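## Task

Using the bay numbers from the deck layout sheet, make four transfers in this order: 41 to 44, 13 to 23, 42 to 11, 33 to 43. At the end, bays 11, 23, 43 and 44 must each contain a 96-well plate and bays 21, 22, 31 and 32 must each contain a 384-well plate; which particular plate of a kind sits where does not matter. Every plate or block must rest flat between its bay's corner pieces with its cut corner at the back left.

## Robot and tools

Robot: two six-joint arms, left_arm and right_arm, each with a parallel gripper and a wrist camera (cam_left_wrist, cam_right_wrist, both 616x616 fisheye). Only the images reveal where plates actually are; the layout sheet is a claim to check, not proof.

Deck: bays are named row then column, so bay 23 means row 2, column 3. Row 1 is nearest the arms and row 4 farthest; column 1 is on the left and column 4 on the right, as viewed from the arms. Column 4 floors sit higher than the rest. All ware starts with its cut corner toward the back left and must finish that way. Scene 1 sheet: 96-well plates in 13, 33, 41, 42; 384-well plates in 21, 22, 31, 32; other bays empty. The plates are open (96-well is 8 x 12, 384-well is 16 x 24), so keep them level while carrying.

World frame (used in every result): origin on the tabletop midway between the arms, +x out over the table, +z up, left_arm on the +y side. The arm names do not correspond to image sides. Reported hand positions can be somewhat off, more so at long reach.

Gripper axes: fingers point along the gripper's +z, and close along its y axis. The reported position is the point between closed pads; closed fingertips extend about 33 mm past it, open ones about 9 mm, and closing pushes the tips roughly 24 mm farther out, so keep that clearance over surfaces.

The 18-number row (used by both execute_actions and move): nine numbers for left_arm then nine for right_arm, always all 18, each in [-1, 1]. Per arm: dx, dy, dz, rx, ry, rz, then gripper position, force_limit, speed. dx..rz are an offset, not a pose: a displacement expressed in that gripper's own axes, counted from the gripper pose printed in the latest result that shows it (before any such result in a scene, or in later calls within one reply, from where the robot is when the action begins). Scale: 1.0 equals 0.6 m of travel or 180 degrees; rx, ry, rz form a single rotation vector. All zeros therefore means return to that reference pose, not stay put. Gripper position: +1 fully open (140 mm), about -0.8 pads touching, -1 closes until blocked. force_limit: -1 about 14 N, 0 about 60 N, +1 about 107 N (parts up to 40 mm wide). speed: -1 about 30 mm/s, 0 about 140, +1 about 250. To leave a gripper unchanged, repeat its previous three gripper numbers; a 0 is a real command.

execute_actions: argument actions is a list holding at most one item, or empty. Empty list returns the state without commanding anything. An item with rows (1 to 15 rows) and optional steps (up to 15, default 15) applies one row per 1/30 s step, holding the final row for any remaining steps; each row is measured from the same reference pose, not chained. An item with only steps (up to 300) is a wait counted from the previous result, reply time included. pictures (boolean) toggles images.

move: target is one 18-number row as above; speed is the path top speed in m/s, 0.002 to 0.5, default 0.25 (rotation up to double that in rad/s). Both grippers travel straight toward their targets, finishing together, within 0.5 to 10 s; it does not avoid obstacles or the other arm. Finger numbers are sent at the start. Its result adds a move: line with the ending (done, off_target, moving, held, fault) and limits (paced = pose was clipped; held = a check blocked some steps, after which motion can jump fast), plus each gripper's distance to its target.

wait: seconds, 0 to 10; nothing new is sent.

zoom_image: camera (one of the two names) and region [x0, y0, x1, y1] in pixels, at most 504 x 504, origin top left.

finished_scene: scene (1 or 2); ends and grades the current scene permanently and starts the next.

Controller behaviour: each step the commanded pose is limited to 70 mm and 16 degrees from the measured one, so far targets take several actions; after an action an arm drifts at most to its last clipped pose. Position wins over orientation if both can't be met. Elbows never fully straighten.

Result lines: per-arm pose (position in m, quat wxyz) and velocities; Hand target lines; pose unreachable (clearance check altered a command); HELD marks steps not sent; object_status 0 moving, 1 blocked while opening, 2 blocked while closing (a grip, what you want), 3 reached target or pads met; position_measured counts run 3 (open) to 230 (pads together). To squeeze harder during a grip, raise force_limit and nudge position between -1 and -0.98.

Avoid: arms are stiff, so pressing even slightly past contact against something firm can trigger a fault stop (144 N external force or a joint torque limit; wrist joints 39.6 N m, elbow 140, waist and shoulder 299), freezing that arm 10 s. Fast contacts hit harder. Don't let arms collide or push each other. Holding loads heats motors; heed MOTOR HOT before an over-temperature stop. Parts may be briefly tugged or nudged. Never drop, slam or knock ware off the table. Finish by releasing every plate and moving the grippers clear; anything held in place only by the robot doesn't count.

Each tool is called after "Call:" by a JSON object that holds its "api" and its "payload", one argument or row to a line.

## Session

I'll start by looking at the current state.

Call:
{"api": "execute_actions", "payload": {
  "actions": []
}}

Scene clock: 0.00 s of 15600.00 s.
left_arm: end_effector_position=(+0.6058, +0.5651, +0.3217) position_measured=3 object_status=3 end_effector_quat_wxyz=(-0.000, +0.997, +0.078, +0.000) end_effector_velocity=(+0.001, -0.000, +0.000) end_effector_angular_velocity=(-0.000, -0.002, -0.000) | right_arm: end_effector_position=(+0.6185, -0.4566, +0.3233) position_measured=3 object_status=3 end_effector_quat_wxyz=(+0.000, +1.000, -0.014, +0.000) end_effector_velocity=(-0.000, -0.000, -0.001) end_effector_angular_velocity=(-0.000, +0.003, -0.000)
Joint positions: left_arm=[-0.052  0.163  1.606  0.     1.372  1.517] | right_arm=[-0.054  0.162  1.604 -0.001  1.374  1.519]
Joint velocities: left_arm=[-0.001 -0.    -0.    -0.    -0.002 -0.001] | right_arm=[-0.     0.002  0.    -0.001  0.001  0.001]
Hand target (left_arm): +0.606, +0.565, +0.322; -0.000, +0.997, +0.078, +0.000
Hand target (right_arm): +0.619, -0.457, +0.323; +0.000, +1.000, -0.014, +0.000

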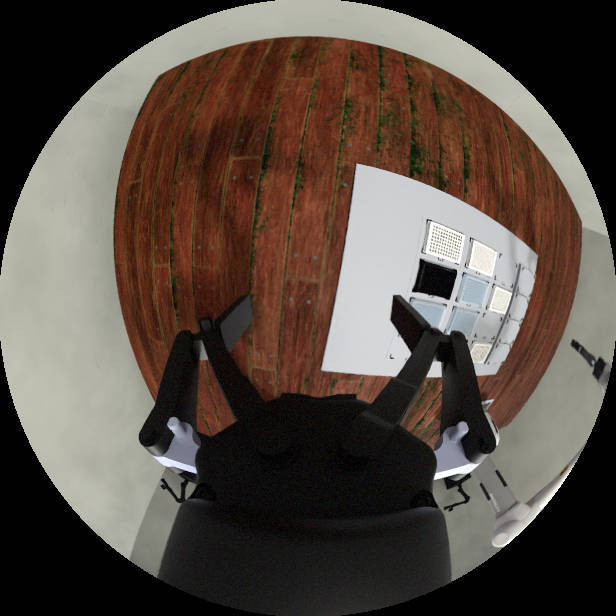

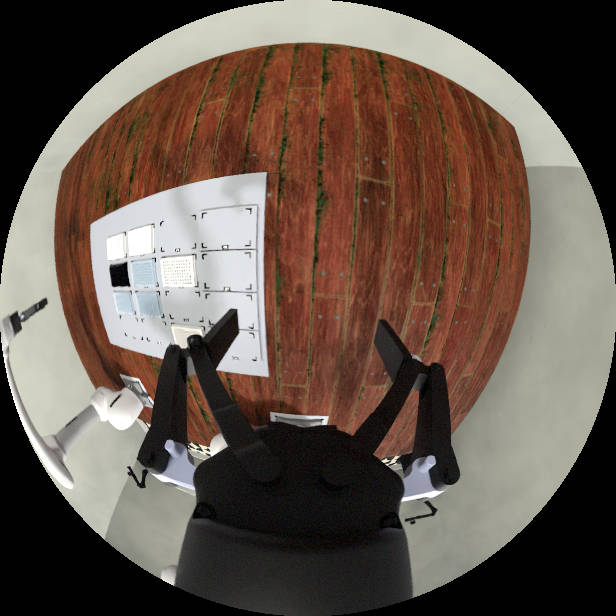

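Call:
{"api": "zoom_image", "payload": {
  "camera": "cam_left_wrist",
  "region": [320, 160, 560, 400]
}}

Call:
{"api": "zoom_image", "payload": {
  "camera": "cam_right_wrist",
  "region": [80, 160, 300, 380]
}}

Region (320, 160, 560, 400) of cam_left_wrist's 616x616 image, scaled by 2.100, with more detail than that image has.

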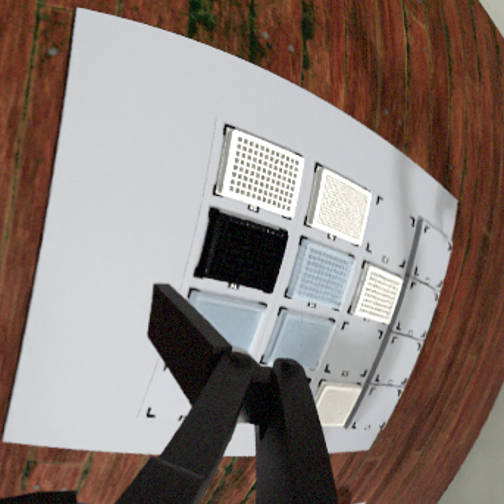

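Region (80, 160, 300, 380) of cam_right_wrist's 616x616 image, scaled by 2.291, with more detail than that image has.

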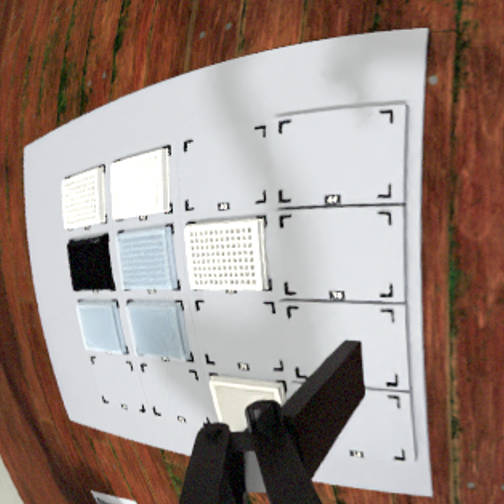

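Call:
{"api": "move", "payload": {
  "target": [-0.362, 0.627, 0.036, 0, 0, 0.0497, 1, 0, 0, -0.293, -0.420, 0.039, 0, 0, -0.0089, 1, 0, 0],
  "speed": 0.25
}}

Scene clock: 96.93 s of 15600.00 s.
left_arm: end_effector_position=(+0.4497, +0.1600, +0.3000) position_measured=3 object_status=3 end_effector_quat_wxyz=(+0.000, +1.000, +0.000, +0.000) end_effector_velocity=(-0.000, -0.000, +0.000) end_effector_angular_velocity=(+0.000, -0.000, +0.000) | right_arm: end_effector_position=(+0.4496, -0.2002, +0.2998) position_measured=3 object_status=3 end_effector_quat_wxyz=(+0.000, +1.000, +0.000, +0.001) end_effector_velocity=(+0.000, -0.000, -0.001) end_effector_angular_velocity=(-0.001, +0.001, +0.000)
Joint positions: left_arm=[-0.774  0.049  1.773 -0.     1.319  0.95 ] | right_arm=[ 0.423 -0.01   1.834 -0.001  1.316  1.968]
Joint velocities: left_arm=[-0.001 -0.001 -0.     0.     0.001 -0.001] | right_arm=[ 0.     0.001  0.    -0.001  0.     0.   ]
Hand target (left_arm): +0.450, +0.160, +0.300; +0.000, +1.000, +0.000, +0.000
Hand target (right_arm): +0.450, -0.200, +0.300; +0.000, +1.000, +0.000, +0.001
Off the commanded pose (left_arm): 0.001 m, 0 deg.
Off the commanded pose (right_arm): 0.000 m, 0 deg.
After step 90, 91.77 s passed at rest.
move: done
camera_calibration (this result's frames):
cam_left_wrist: T_world_to_cam=[[-0.0168875, -0.998267, -0.0563797, 0.191], [-0.92795, -0.00534929, 0.372665, 0.309692], [-0.372321, 0.0586109, -0.926252, 0.618952], [0, 0, 0, 1]] pos_world=[0.521053, 0.156048, 0.468663]
cam_right_wrist: T_world_to_cam=[[0.0683039, -0.997583, 0.0127487, -0.237505], [-0.926838, -0.0587209, 0.370841, 0.314808], [-0.369196, -0.0371459, -0.928609, 0.623146], [0, 0, 0, 1]] pos_world=[0.538062, -0.195298, 0.464943]

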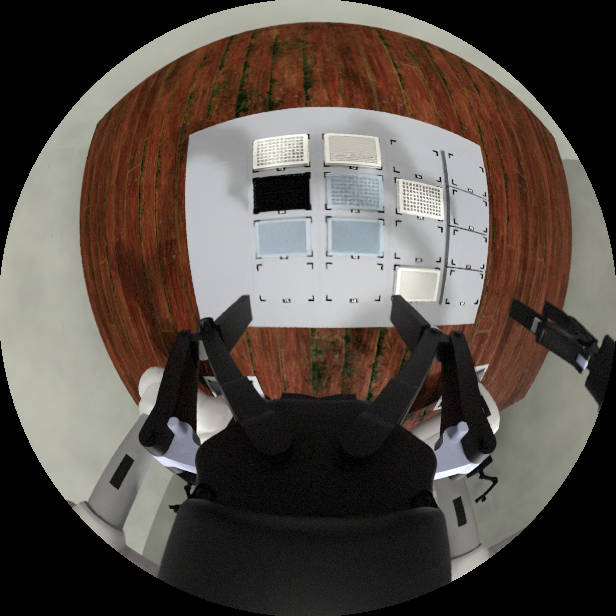

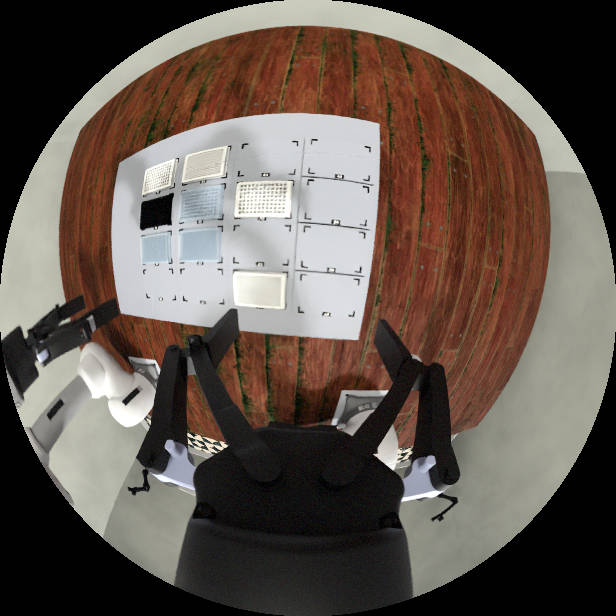

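Call:
{"api": "zoom_image", "payload": {
  "camera": "cam_left_wrist",
  "region": [240, 120, 400, 280]
}}

Call:
{"api": "zoom_image", "payload": {
  "camera": "cam_right_wrist",
  "region": [215, 130, 395, 330]
}}

Region (240, 120, 400, 280) of cam_left_wrist's 616x616 image, scaled by 3.150, with more detail than that image has.

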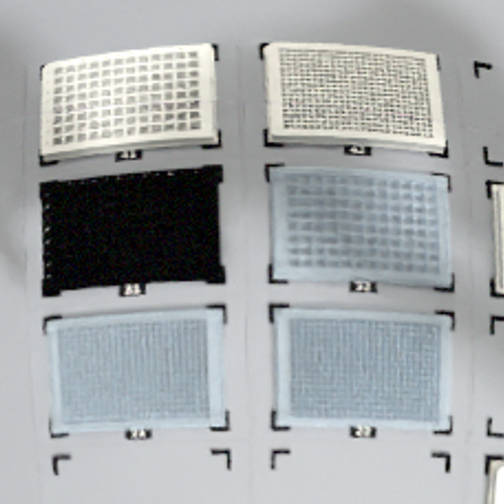

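Region (215, 130, 395, 330) of cam_right_wrist's 616x616 image, scaled by 2.520, with more detail than that image has; it fills the left 454 columns of this view, and the rest is white.

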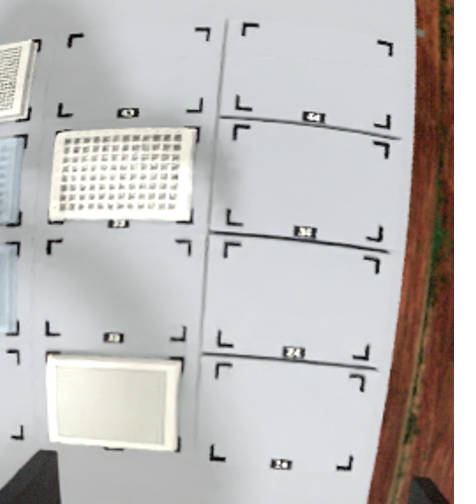

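Call:
{"api": "zoom_image", "payload": {
  "camera": "cam_left_wrist",
  "region": [248, 165, 318, 220]
}}

Call:
{"api": "zoom_image", "payload": {
  "camera": "cam_right_wrist",
  "region": [225, 262, 295, 317]
}}

Call:
{"api": "zoom_image", "payload": {
  "camera": "cam_left_wrist",
  "region": [385, 255, 455, 310]
}}

Region (248, 165, 318, 220) of cam_left_wrist's 616x616 image, scaled by 7.200, with more detail than that image has; it fills the top 396 rows of this view, and the rest is white.

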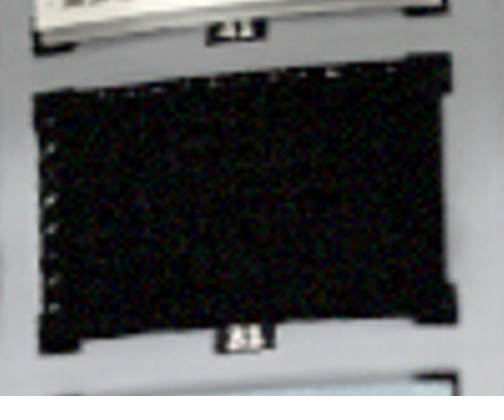

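Region (225, 262, 295, 317) of cam_right_wrist's 616x616 image, scaled by 7.200, with more detail than that image has; it fills the top 396 rows of this view, and the rest is white.

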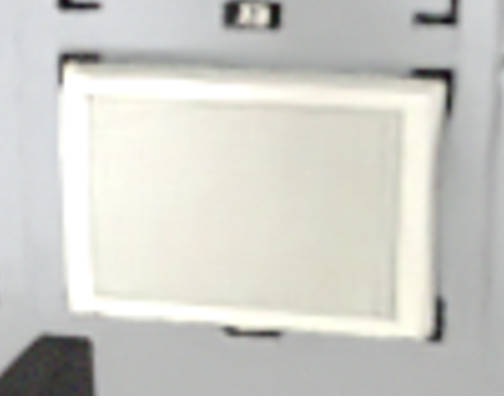

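Region (385, 255, 455, 310) of cam_left_wrist's 616x616 image, scaled by 7.200, with more detail than that image has; it fills the top 396 rows of this view, and the rest is white.

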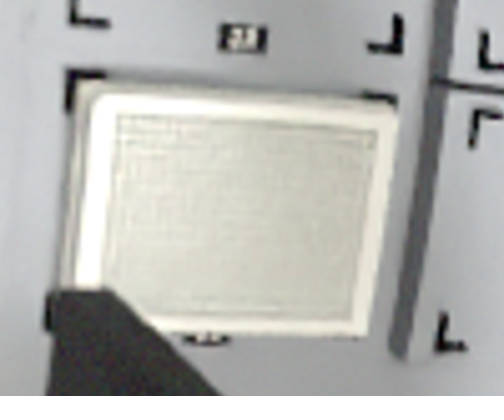

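Call:
{"api": "move", "payload": {
  "target": [0.2672, -0.1217, 0.30, 0, 0, 0, 1, 0, 0, 0.259, -0.1687, 0.2997, 0, 0, 0, 1, 0, 0],
  "speed": 0.25
}}

Scene clock: 195.33 s of 15600.00 s.
left_arm: end_effector_position=(+0.6099, +0.2329, +0.1203) position_measured=3 object_status=3 end_effector_quat_wxyz=(+0.000, +1.000, +0.000, +0.000) end_effector_velocity=(+0.000, +0.000, -0.000) end_effector_angular_velocity=(+0.000, +0.000, -0.000) | right_arm: end_effector_position=(+0.6052, -0.0986, +0.1203) position_measured=3 object_status=3 end_effector_quat_wxyz=(-0.000, +1.000, +0.000, +0.001) end_effector_velocity=(+0.000, +0.000, +0.000) end_effector_angular_velocity=(+0.001, -0.001, -0.001)
Joint positions: left_arm=[-0.549  0.336  1.77  -0.     1.035  1.176] | right_arm=[ 0.47   0.385  1.698 -0.001  1.057  2.015]
Joint velocities: left_arm=[ 0.     0.001  0.    -0.    -0.     0.   ] | right_arm=[ 0.    -0.    -0.     0.    -0.     0.001]
Hand target (left_arm): +0.610, +0.233, +0.120; +0.000, +1.000, +0.000, +0.000
Hand target (right_arm): +0.605, -0.099, +0.120; -0.000, +1.000, +0.000, +0.001
Off the commanded pose (left_arm): 0.000 m, 0 deg.
Off the commanded pose (right_arm): 0.000 m, 0 deg.
After step 90, 93.97 s passed at rest.
move: done
camera_calibration (this result's frames):
cam_left_wrist: T_world_to_cam=[[-0.0169106, -0.998262, -0.0564534, 0.256371], [-0.927986, -0.00534963, 0.372576, 0.525785], [-0.37223, 0.0586885, -0.926283, 0.507733], [0, 0, 0, 1]] pos_world=[0.68125, 0.22894, 0.288883]
cam_right_wrist: T_world_to_cam=[[0.0684728, -0.997574, 0.0125914, -0.144534], [-0.92684, -0.0589375, 0.370801, 0.531497], [-0.369159, -0.03706, -0.928627, 0.5177], [0, 0, 0, 1]] pos_world=[0.693623, -0.0936721, 0.285491]

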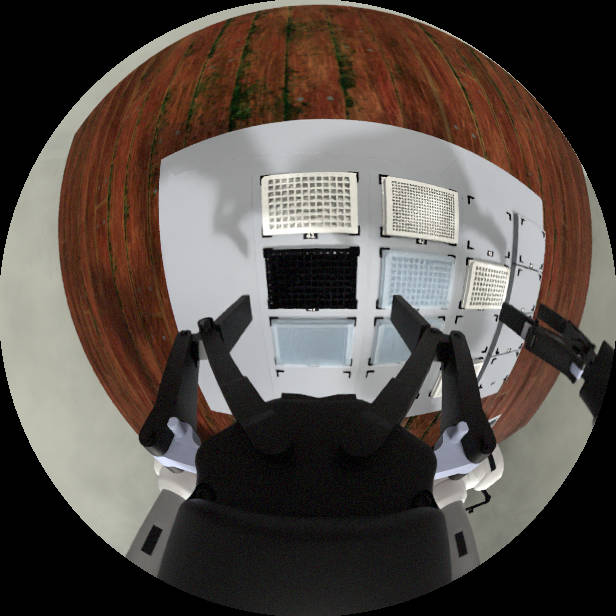

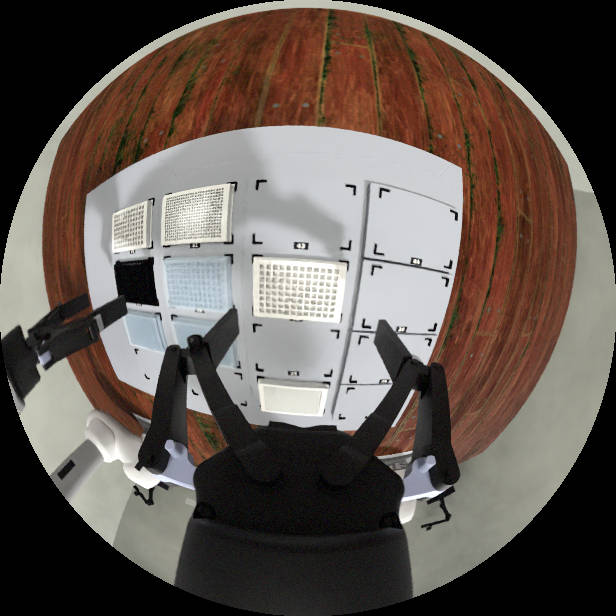

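Call:
{"api": "zoom_image", "payload": {
  "camera": "cam_left_wrist",
  "region": [240, 230, 400, 330]
}}

Call:
{"api": "zoom_image", "payload": {
  "camera": "cam_right_wrist",
  "region": [225, 240, 395, 345]
}}

Call:
{"api": "zoom_image", "payload": {
  "camera": "cam_right_wrist",
  "region": [245, 365, 345, 425]
}}

Region (240, 230, 400, 330) of cam_left_wrist's 616x616 image, scaled by 3.150, with more detail than that image has; it fills the top 315 rows of this view, and the rest is white.

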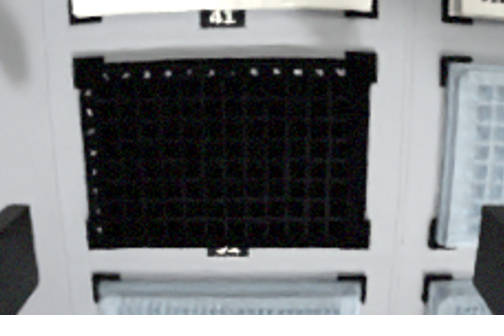

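Region (225, 240, 395, 345) of cam_right_wrist's 616x616 image, scaled by 2.965, with more detail than that image has; it fills the top 311 rows of this view, and the rest is white.

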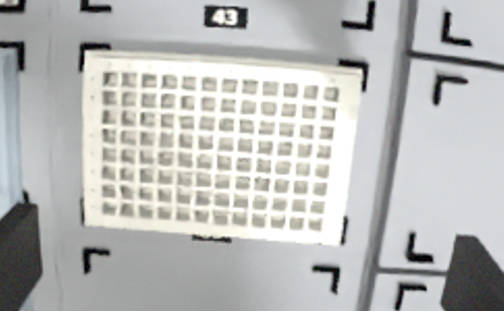

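Region (245, 365, 345, 425) of cam_right_wrist's 616x616 image, scaled by 5.040, with more detail than that image has; it fills the top 302 rows of this view, and the rest is white.

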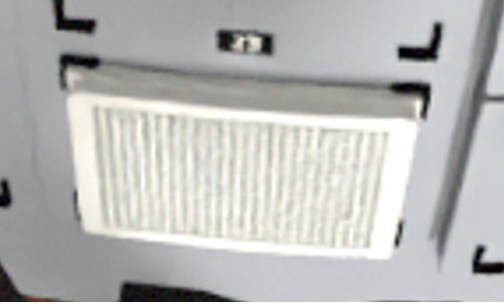

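Call:
{"api": "move", "payload": {
  "target": [0.0035, -0.0218, 0.0922, 0, 0, 0, 1, 0, 0, 0.0047, -0.0277, 0.0922, 0, 0, 0, 1, 0, 0],
  "speed": 0.15
}}

Scene clock: 276.50 s of 15600.00 s.
left_arm: end_effector_position=(+0.6120, +0.2460, +0.0650) position_measured=3 object_status=3 end_effector_quat_wxyz=(+0.000, +1.000, +0.000, +0.000) end_effector_velocity=(-0.001, +0.000, -0.001) end_effector_angular_velocity=(+0.001, +0.002, -0.002) | right_arm: end_effector_position=(+0.6081, -0.0819, +0.0650) position_measured=3 object_status=3 end_effector_quat_wxyz=(-0.000, +1.000, +0.000, +0.001) end_effector_velocity=(-0.001, +0.000, -0.001) end_effector_angular_velocity=(+0.000, +0.002, -0.000)
Joint positions: left_arm=[-0.53   0.383  1.82  -0.     0.939  1.195] | right_arm=[ 0.488  0.447  1.72  -0.001  0.973  2.034]
Joint velocities: left_arm=[-0.     0.001  0.    -0.     0.     0.002] | right_arm=[-0.     0.001  0.001  0.002  0.    -0.001]
Hand target (left_arm): +0.612, +0.246, +0.065; +0.000, +1.000, +0.000, +0.000
Hand target (right_arm): +0.608, -0.082, +0.065; -0.000, +1.000, +0.000, +0.001
Off the commanded pose (left_arm): 0.000 m, 0 deg.
Off the commanded pose (right_arm): 0.000 m, 0 deg.
After step 90, 77.40 s passed at rest.
move: done
camera_calibration (this result's frames):
cam_left_wrist: T_world_to_cam=[[-0.0169131, -0.998263, -0.0564387, 0.266329], [-0.928005, -0.00533884, 0.372528, 0.548391], [-0.372183, 0.058676, -0.926303, 0.456555], [0, 0, 0, 1]] pos_world=[0.683336, 0.242005, 0.233648]
cam_right_wrist: T_world_to_cam=[[0.0685204, -0.997571, 0.012516, -0.127408], [-0.926857, -0.0590117, 0.370747, 0.555683], [-0.369107, -0.0370043, -0.92865, 0.468061], [0, 0, 0, 1]] pos_world=[0.696533, -0.0769863, 0.230242]

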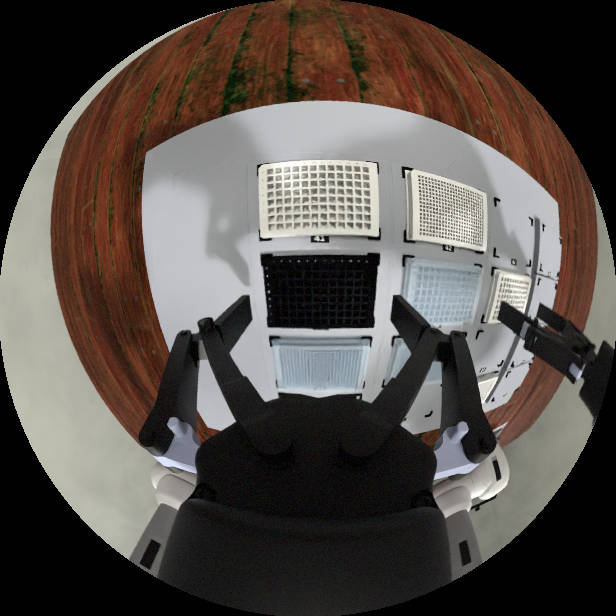

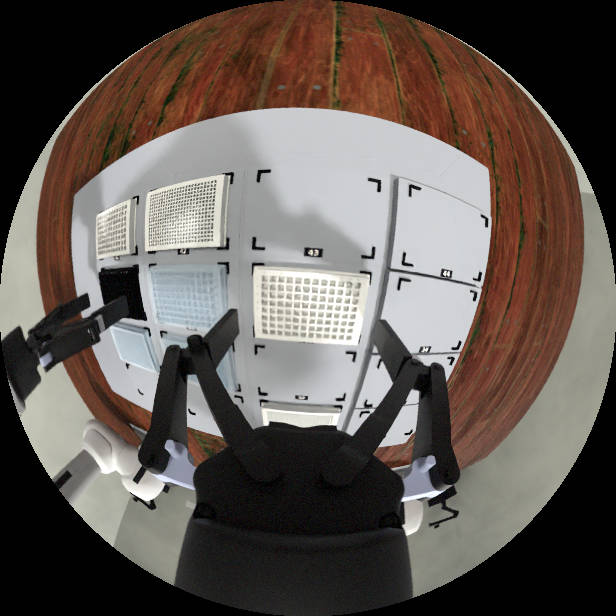

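Call:
{"api": "zoom_image", "payload": {
  "camera": "cam_left_wrist",
  "region": [230, 235, 410, 345]
}}

Call:
{"api": "zoom_image", "payload": {
  "camera": "cam_right_wrist",
  "region": [220, 250, 400, 360]
}}

Region (230, 235, 410, 345) of cam_left_wrist's 616x616 image, scaled by 2.800, with more detail than that image has.

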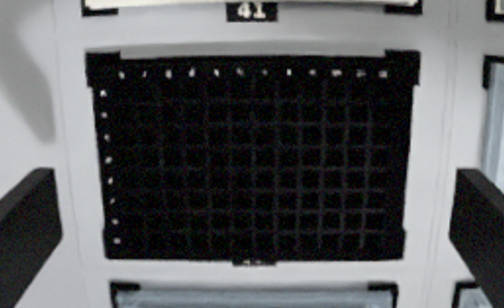

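Region (220, 250, 400, 360) of cam_right_wrist's 616x616 image, scaled by 2.800, with more detail than that image has.

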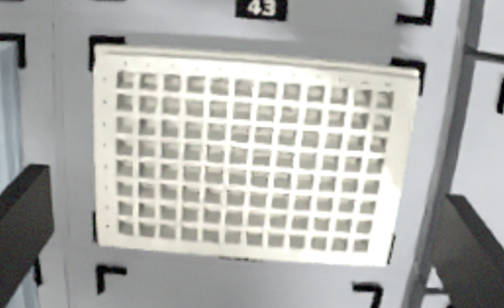

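Call:
{"api": "zoom_image", "payload": {
  "camera": "cam_right_wrist",
  "region": [230, 255, 310, 355]
}}

Call:
{"api": "zoom_image", "payload": {
  "camera": "cam_right_wrist",
  "region": [320, 255, 400, 355]
}}

Region (230, 255, 310, 355) of cam_right_wrist's 616x616 image, scaled by 5.040, with more detail than that image has; it fills the left 403 columns of this view, and the rest is white.

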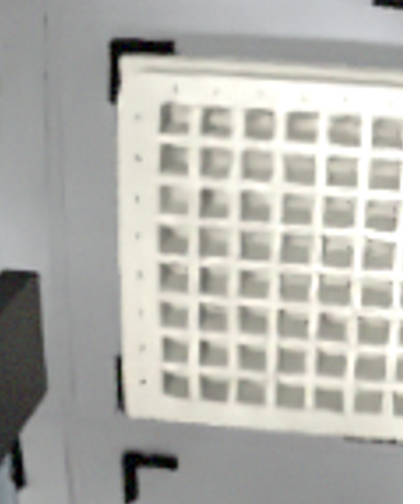

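Region (320, 255, 400, 355) of cam_right_wrist's 616x616 image, scaled by 5.040, with more detail than that image has; it fills the left 403 columns of this view, and the rest is white.

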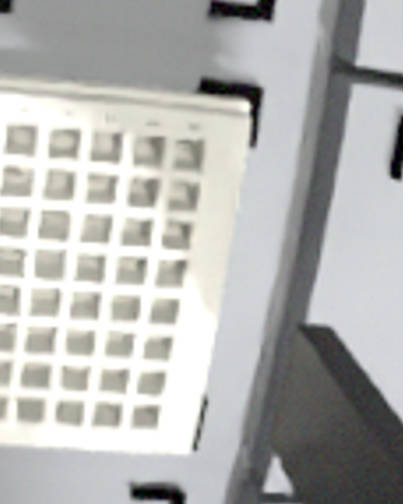

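Call:
{"api": "zoom_image", "payload": {
  "camera": "cam_left_wrist",
  "region": [370, 160, 450, 300]
}}

Call:
{"api": "zoom_image", "payload": {
  "camera": "cam_left_wrist",
  "region": [470, 210, 570, 350]
}}

Region (370, 160, 450, 300) of cam_left_wrist's 616x616 image, scaled by 3.600, with more detail than that image has; it fills the left 288 columns of this view, and the rest is white.

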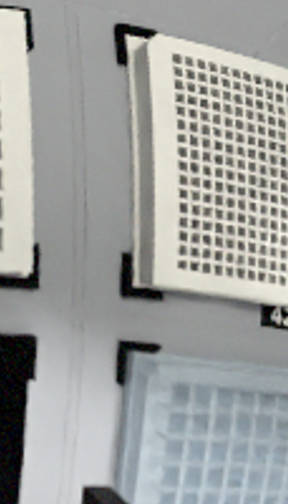

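Region (470, 210, 570, 350) of cam_left_wrist's 616x616 image, scaled by 3.600, with more detail than that image has; it fills the left 360 columns of this view, and the rest is white.

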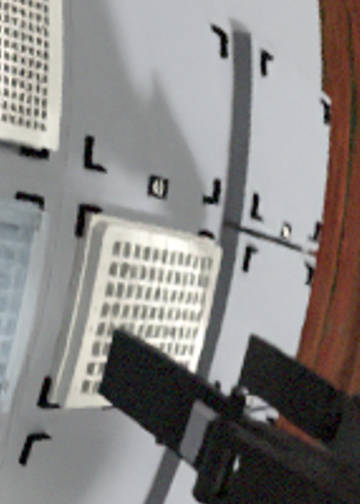

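Call:
{"api": "move", "payload": {
  "target": [0, -0.0025, 0.0583, 0, 0, 0, 1, 0, 0, 0.0083, 0, 0.055, 0, 0, 0, 1, 0, 0],
  "speed": 0.08
}}

Scene clock: 397.27 s of 15600.00 s.
left_arm: end_effector_position=(+0.6120, +0.2475, +0.0301) position_measured=3 object_status=3 end_effector_quat_wxyz=(+0.000, +1.000, +0.000, +0.000) end_effector_velocity=(-0.000, +0.000, +0.000) end_effector_angular_velocity=(+0.000, +0.000, +0.002) | right_arm: end_effector_position=(+0.6132, -0.0818, +0.0321) position_measured=3 object_status=3 end_effector_quat_wxyz=(-0.000, +1.000, +0.000, +0.001) end_effector_velocity=(+0.001, +0.000, +0.001) end_effector_angular_velocity=(+0.000, -0.003, +0.001)
Joint positions: left_arm=[-0.528  0.418  1.845 -0.     0.879  1.197] | right_arm=[ 0.485  0.485  1.732 -0.001  0.924  2.031]
Joint velocities: left_arm=[ 0.    -0.     0.     0.     0.    -0.002] | right_arm=[ 0.     0.    -0.002 -0.001 -0.001 -0.001]
Hand target (left_arm): +0.612, +0.247, +0.030; +0.000, +1.000, +0.000, +0.000
Hand target (right_arm): +0.613, -0.082, +0.032; -0.000, +1.000, +0.000, +0.001
Off the commanded pose (left_arm): 0.000 m, 0 deg.
Off the commanded pose (right_arm): 0.000 m, 0 deg.
After step 90, 117.00 s passed at rest.
move: done
camera_calibration (this result's frames):
cam_left_wrist: T_world_to_cam=[[-0.0169129, -0.998263, -0.0564276, 0.265852], [-0.928018, -0.00533288, 0.372496, 0.561419], [-0.37215, 0.0586659, -0.926317, 0.424102], [0, 0, 0, 1]] pos_world=[0.683333, 0.243504, 0.198728]
cam_right_wrist: T_world_to_cam=[[0.068555, -0.997569, 0.0124938, -0.127309], [-0.926862, -0.0590528, 0.370728, 0.572584], [-0.369089, -0.0369953, -0.928658, 0.439295], [0, 0, 0, 1]] pos_world=[0.701573, -0.0769348, 0.197273]

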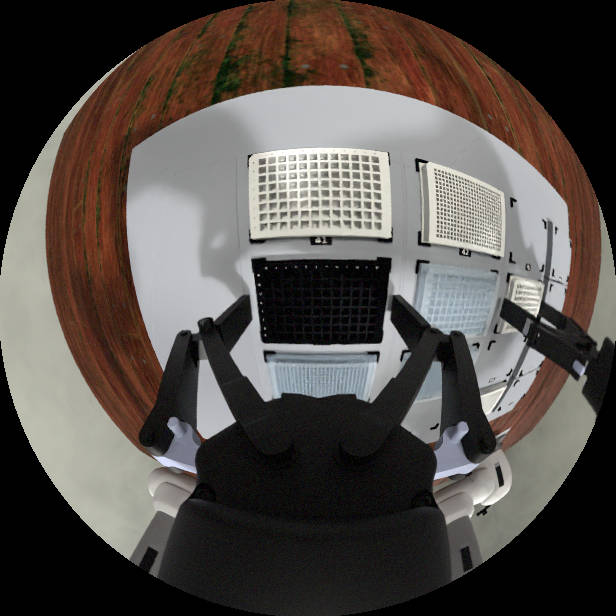

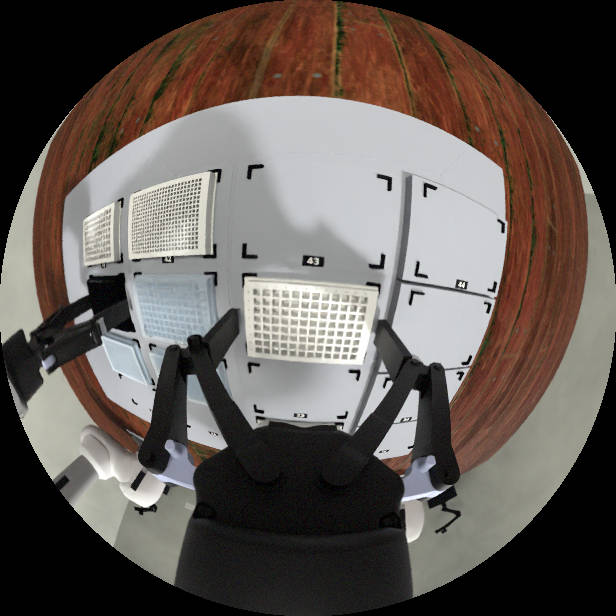

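Call:
{"api": "zoom_image", "payload": {
  "camera": "cam_left_wrist",
  "region": [235, 250, 405, 355]
}}

Call:
{"api": "zoom_image", "payload": {
  "camera": "cam_right_wrist",
  "region": [225, 268, 395, 373]
}}

Region (235, 250, 405, 355) of cam_left_wrist's 616x616 image, scaled by 2.965, with more detail than that image has; it fills the top 311 rows of this view, and the rest is white.

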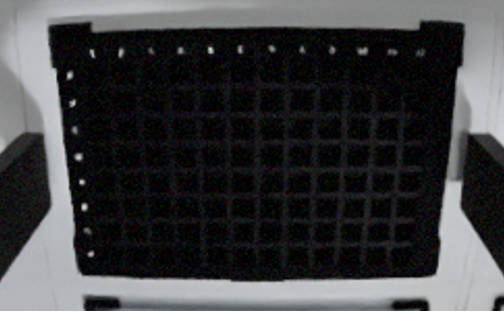

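Region (225, 268, 395, 373) of cam_right_wrist's 616x616 image, scaled by 2.965, with more detail than that image has; it fills the top 311 rows of this view, and the rest is white.

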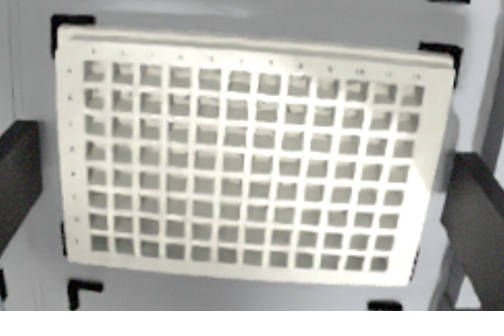

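Call:
{"api": "zoom_image", "payload": {
  "camera": "cam_left_wrist",
  "region": [240, 285, 280, 330]
}}

Call:
{"api": "zoom_image", "payload": {
  "camera": "cam_left_wrist",
  "region": [365, 285, 405, 330]
}}

Call:
{"api": "zoom_image", "payload": {
  "camera": "cam_right_wrist",
  "region": [228, 298, 268, 343]
}}

Call:
{"api": "zoom_image", "payload": {
  "camera": "cam_right_wrist",
  "region": [350, 308, 390, 353]
}}

Region (240, 285, 280, 330) of cam_left_wrist's 616x616 image, scaled by 11.200, with more detail than that image has.

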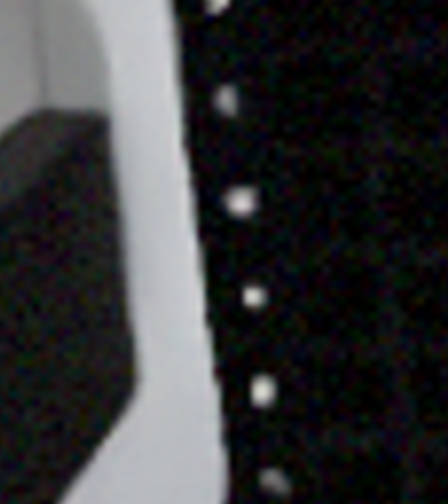

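Region (365, 285, 405, 330) of cam_left_wrist's 616x616 image, scaled by 11.200, with more detail than that image has.

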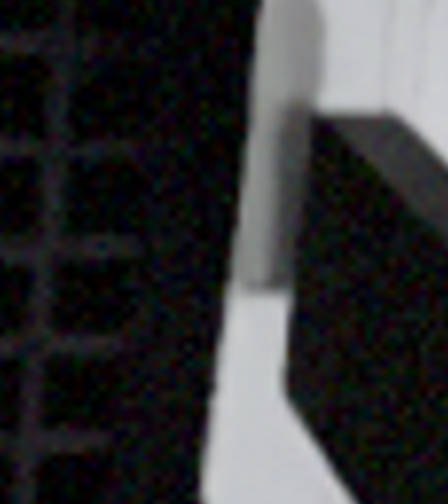

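Region (228, 298, 268, 343) of cam_right_wrist's 616x616 image, scaled by 11.200, with more detail than that image has.

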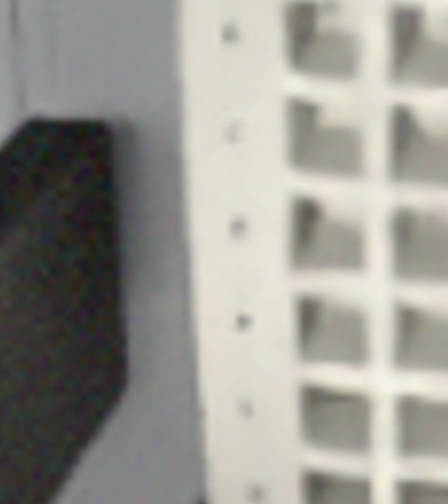

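Region (350, 308, 390, 353) of cam_right_wrist's 616x616 image, scaled by 11.200, with more detail than that image has.

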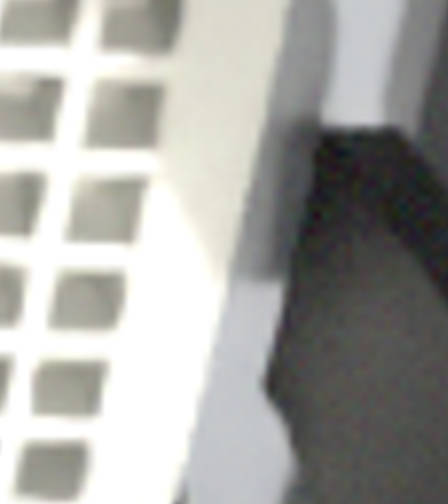

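Call:
{"api": "execute_actions", "payload": {
  "actions": [
    {"rows": [[0, 0.0005, 0, 0, 0, 0, 1, 0, -1, -0.0023, 0.0008, 0, 0, 0, 0, 1, 0, -1], [0, 0.0005, 0, 0, 0, 0, 1, 0, -1, -0.0023, 0.0008, 0, 0, 0, 0, 1, 0, -1], [0, 0.0005, 0, 0, 0, 0, 1, 0, -1, -0.0023, 0.0008, 0, 0, 0, 0, 1, 0, -1], [0, 0.0005, 0, 0, 0, 0, 1, 0, -1, -0.0023, 0.0008, 0, 0, 0, 0, 1, 0, -1], [0, 0.0005, 0, 0, 0, 0, -1, 0, -1, -0.0023, 0.0008, 0, 0, 0, 0, -1, 0, -1]], "steps": 15}
  ],
  "pictures": false
}}

Call:
{"api": "wait", "payload": {
  "seconds": 0.6
}}

Scene clock: 440.33 s of 15600.00 s.
left_arm: end_effector_position=(+0.6120, +0.2472, +0.0301) position_measured=18 object_status=0 end_effector_quat_wxyz=(+0.000, +1.000, +0.000, +0.000) end_effector_velocity=(+0.000, +0.000, +0.000) end_effector_angular_velocity=(-0.000, -0.001, +0.001) | right_arm: end_effector_position=(+0.6118, -0.0823, +0.0321) position_measured=18 object_status=0 end_effector_quat_wxyz=(-0.000, +1.000, +0.000, +0.001) end_effector_velocity=(-0.001, -0.000, -0.000) end_effector_angular_velocity=(+0.000, +0.001, -0.001)
Joint positions: left_arm=[-0.528  0.418  1.844 -0.     0.879  1.196] | right_arm=[ 0.486  0.483  1.735 -0.001  0.922  2.031]
Joint velocities: left_arm=[ 0.     0.    -0.     0.    -0.001 -0.001] | right_arm=[ 0.    -0.     0.001  0.001 -0.     0.   ]
Hand target (left_arm): +0.612, +0.247, +0.030; +0.000, +1.000, +0.000, +0.000
Hand target (right_arm): +0.612, -0.082, +0.032; -0.000, +1.000, +0.000, +0.001
Off the commanded pose (left_arm): 0.000 m, 0 deg.
Off the commanded pose (right_arm): 0.000 m, 0 deg.
Steps of this call (steps 1 to 90: nothing new was sent; then 39.57 s passed at rest; steps 91 to 105: all 15 steps of this action). Readings (end_effector_position | what the end effector reports):
91: left_arm (+0.6119, +0.2475, +0.0301) | right_arm (+0.6131, -0.0818, +0.0320) | left_arm position_measured=3 object_status=3 | right_arm position_measured=3 object_status=3
92: left_arm (+0.6119, +0.2475, +0.0301) | right_arm (+0.6126, -0.0821, +0.0318) | left_arm position_measured=3 object_status=3 | right_arm position_measured=3 object_status=3
94: left_arm (+0.6119, +0.2473, +0.0300) | right_arm (+0.6119, -0.0824, +0.0319) | left_arm position_measured=3 object_status=3 | right_arm position_measured=3 object_status=3
98: left_arm (+0.6119, +0.2473, +0.0300) | right_arm (+0.6118, -0.0823, +0.0320) | left_arm position_measured=7 object_status=0 | right_arm position_measured=7 object_status=0
105: the state above

Scene clock: 440.93 s of 15600.00 s.
left_arm: end_effector_position=(+0.6121, +0.2471, +0.0302) position_measured=37 object_status=2 end_effector_quat_wxyz=(+0.000, +1.000, +0.000, +0.000) end_effector_velocity=(-0.000, +0.000, +0.000) end_effector_angular_velocity=(+0.000, +0.000, +0.000) | right_arm: end_effector_position=(+0.6119, -0.0822, +0.0323) position_measured=38 object_status=2 end_effector_quat_wxyz=(-0.000, +1.000, +0.000, +0.001) end_effector_velocity=(-0.001, -0.001, -0.000) end_effector_angular_velocity=(-0.000, +0.003, -0.001)
Joint positions: left_arm=[-0.528  0.418  1.844 -0.     0.879  1.196] | right_arm=[ 0.486  0.483  1.735 -0.001  0.922  2.031]
Joint velocities: left_arm=[ 0.    -0.001 -0.    -0.     0.001 -0.   ] | right_arm=[-0.001 -0.     0.001  0.001  0.001 -0.   ]
Hand target (left_arm): +0.612, +0.247, +0.030; +0.000, +1.000, +0.000, +0.000
Hand target (right_arm): +0.612, -0.082, +0.032; -0.000, +1.000, +0.000, +0.001
Off the commanded pose (left_arm): 0.000 m, 0 deg.
Off the commanded pose (right_arm): 0.000 m, 0 deg.
Steps of this call (steps 1 to 18: nothing new was sent). Readings (end_effector_position | what the end effector reports):
1: left_arm (+0.6120, +0.2472, +0.0301) | right_arm (+0.6118, -0.0823, +0.0321) | left_arm position_measured=20 object_status=0 | right_arm position_measured=20 object_status=0
2: left_arm (+0.6120, +0.2472, +0.0301) | right_arm (+0.6118, -0.0823, +0.0321) | left_arm position_measured=21 object_status=0 | right_arm position_measured=21 object_status=0
4: left_arm (+0.6120, +0.2472, +0.0301) | right_arm (+0.6118, -0.0823, +0.0321) | left_arm position_measured=25 object_status=0 | right_arm position_measured=25 object_status=0
8: left_arm (+0.6121, +0.2471, +0.0302) | right_arm (+0.6118, -0.0823, +0.0322) | left_arm position_measured=31 object_status=0 | right_arm position_measured=31 object_status=0
18: the state above
camera_calibration (this result's frames):
cam_left_wrist: T_world_to_cam=[[-0.016907, -0.998266, -0.0563902, 0.265513], [-0.928055, -0.00531855, 0.372404, 0.561499], [-0.372058, 0.0586294, -0.926356, 0.424232], [0, 0, 0, 1]] pos_world=[0.683431, 0.243166, 0.198858]
cam_right_wrist: T_world_to_cam=[[0.0685231, -0.997573, 0.012328, -0.127621], [-0.926972, -0.0590955, 0.370446, 0.571347], [-0.368819, -0.0368119, -0.928772, 0.438857], [0, 0, 0, 1]] pos_world=[0.700226, -0.0773924, 0.197518]

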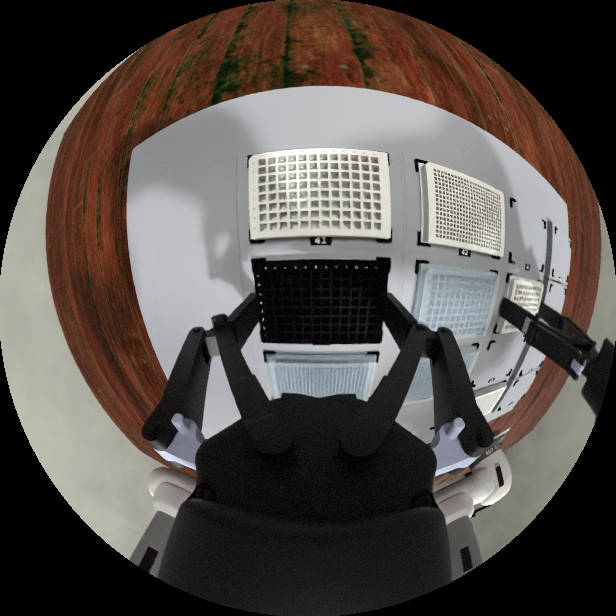

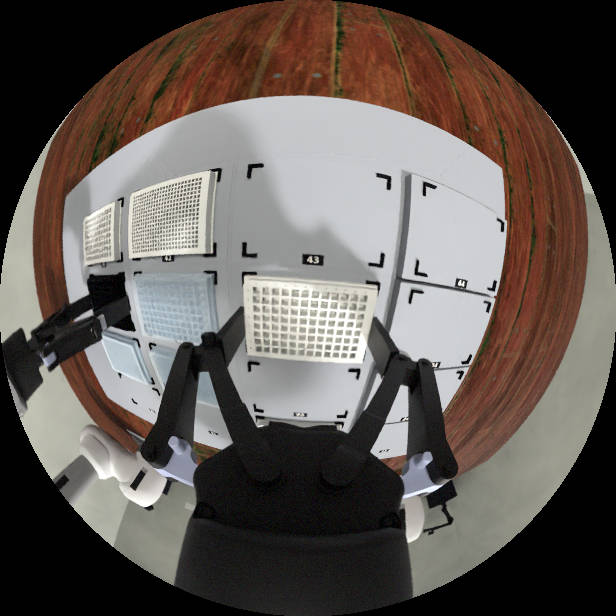

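Call:
{"api": "zoom_image", "payload": {
  "camera": "cam_left_wrist",
  "region": [485, 260, 555, 345]
}}

Call:
{"api": "zoom_image", "payload": {
  "camera": "cam_right_wrist",
  "region": [225, 150, 405, 375]
}}

Call:
{"api": "zoom_image", "payload": {
  "camera": "cam_left_wrist",
  "region": [235, 140, 405, 400]
}}

Region (485, 260, 555, 345) of cam_left_wrist's 616x616 image, scaled by 5.929, with more detail than that image has; it fills the left 415 columns of this view, and the rest is white.

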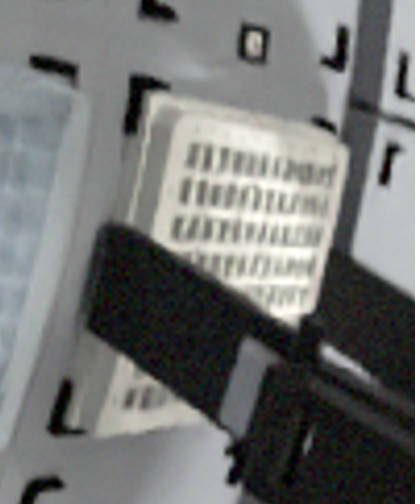

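Region (225, 150, 405, 375) of cam_right_wrist's 616x616 image, scaled by 2.240, with more detail than that image has; it fills the left 403 columns of this view, and the rest is white.

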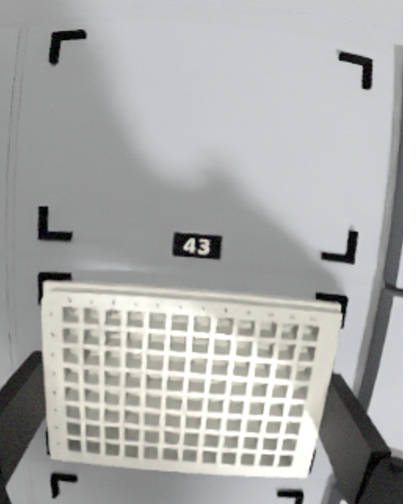

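Region (235, 140, 405, 400) of cam_left_wrist's 616x616 image, scaled by 1.938, with more detail than that image has; it fills the left 330 columns of this view, and the rest is white.

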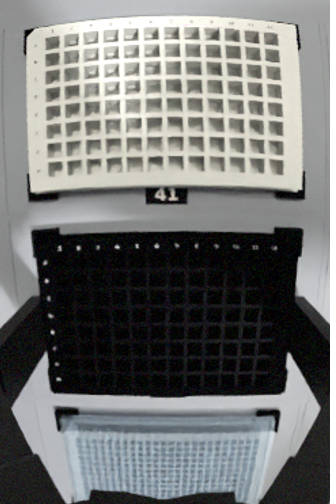

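Call:
{"api": "zoom_image", "payload": {
  "camera": "cam_left_wrist",
  "region": [240, 225, 290, 275]
}}

Call:
{"api": "zoom_image", "payload": {
  "camera": "cam_left_wrist",
  "region": [355, 225, 405, 275]
}}

Call:
{"api": "zoom_image", "payload": {
  "camera": "cam_right_wrist",
  "region": [230, 240, 280, 290]
}}

Call:
{"api": "zoom_image", "payload": {
  "camera": "cam_right_wrist",
  "region": [350, 250, 400, 300]
}}

Region (240, 225, 290, 275) of cam_left_wrist's 616x616 image, scaled by 10.080, with more detail than that image has.

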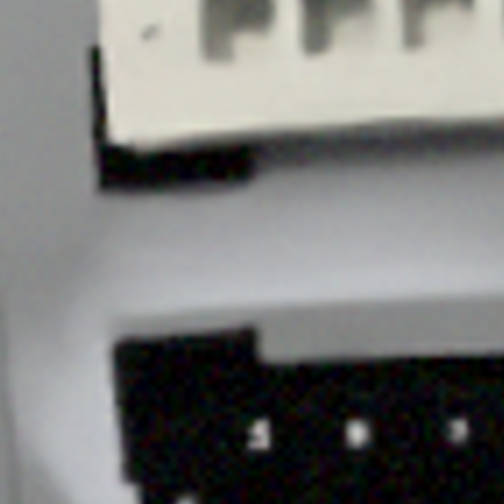

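Region (355, 225, 405, 275) of cam_left_wrist's 616x616 image, scaled by 10.080, with more detail than that image has.

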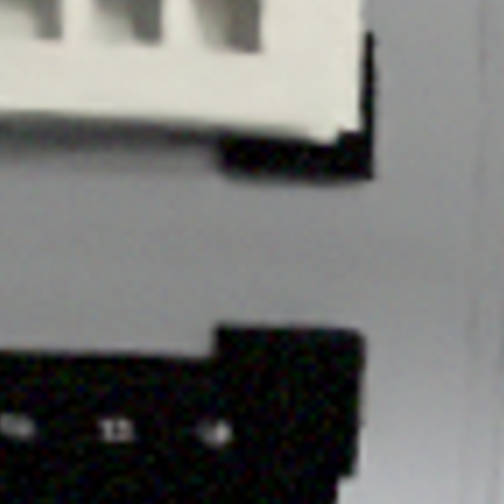

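Region (230, 240, 280, 290) of cam_right_wrist's 616x616 image, scaled by 10.080, with more detail than that image has.

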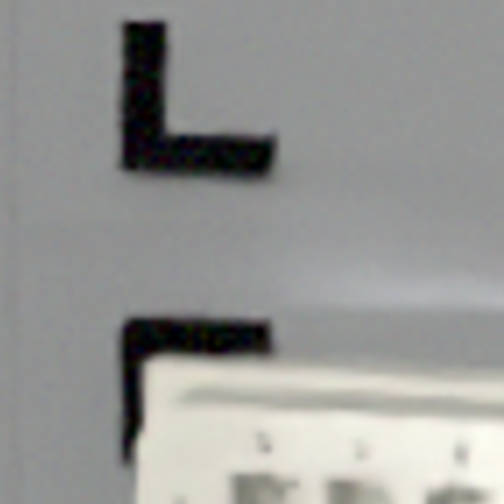

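Region (350, 250, 400, 300) of cam_right_wrist's 616x616 image, scaled by 10.080, with more detail than that image has.

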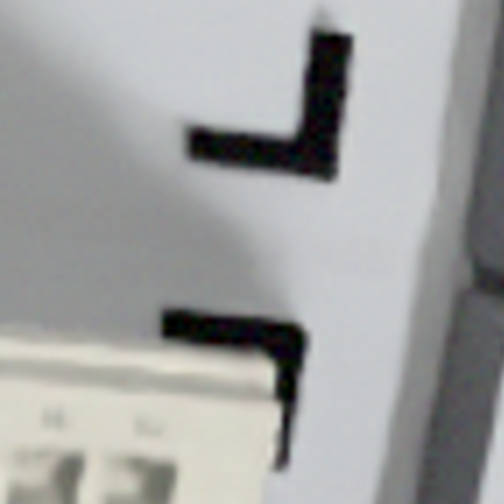

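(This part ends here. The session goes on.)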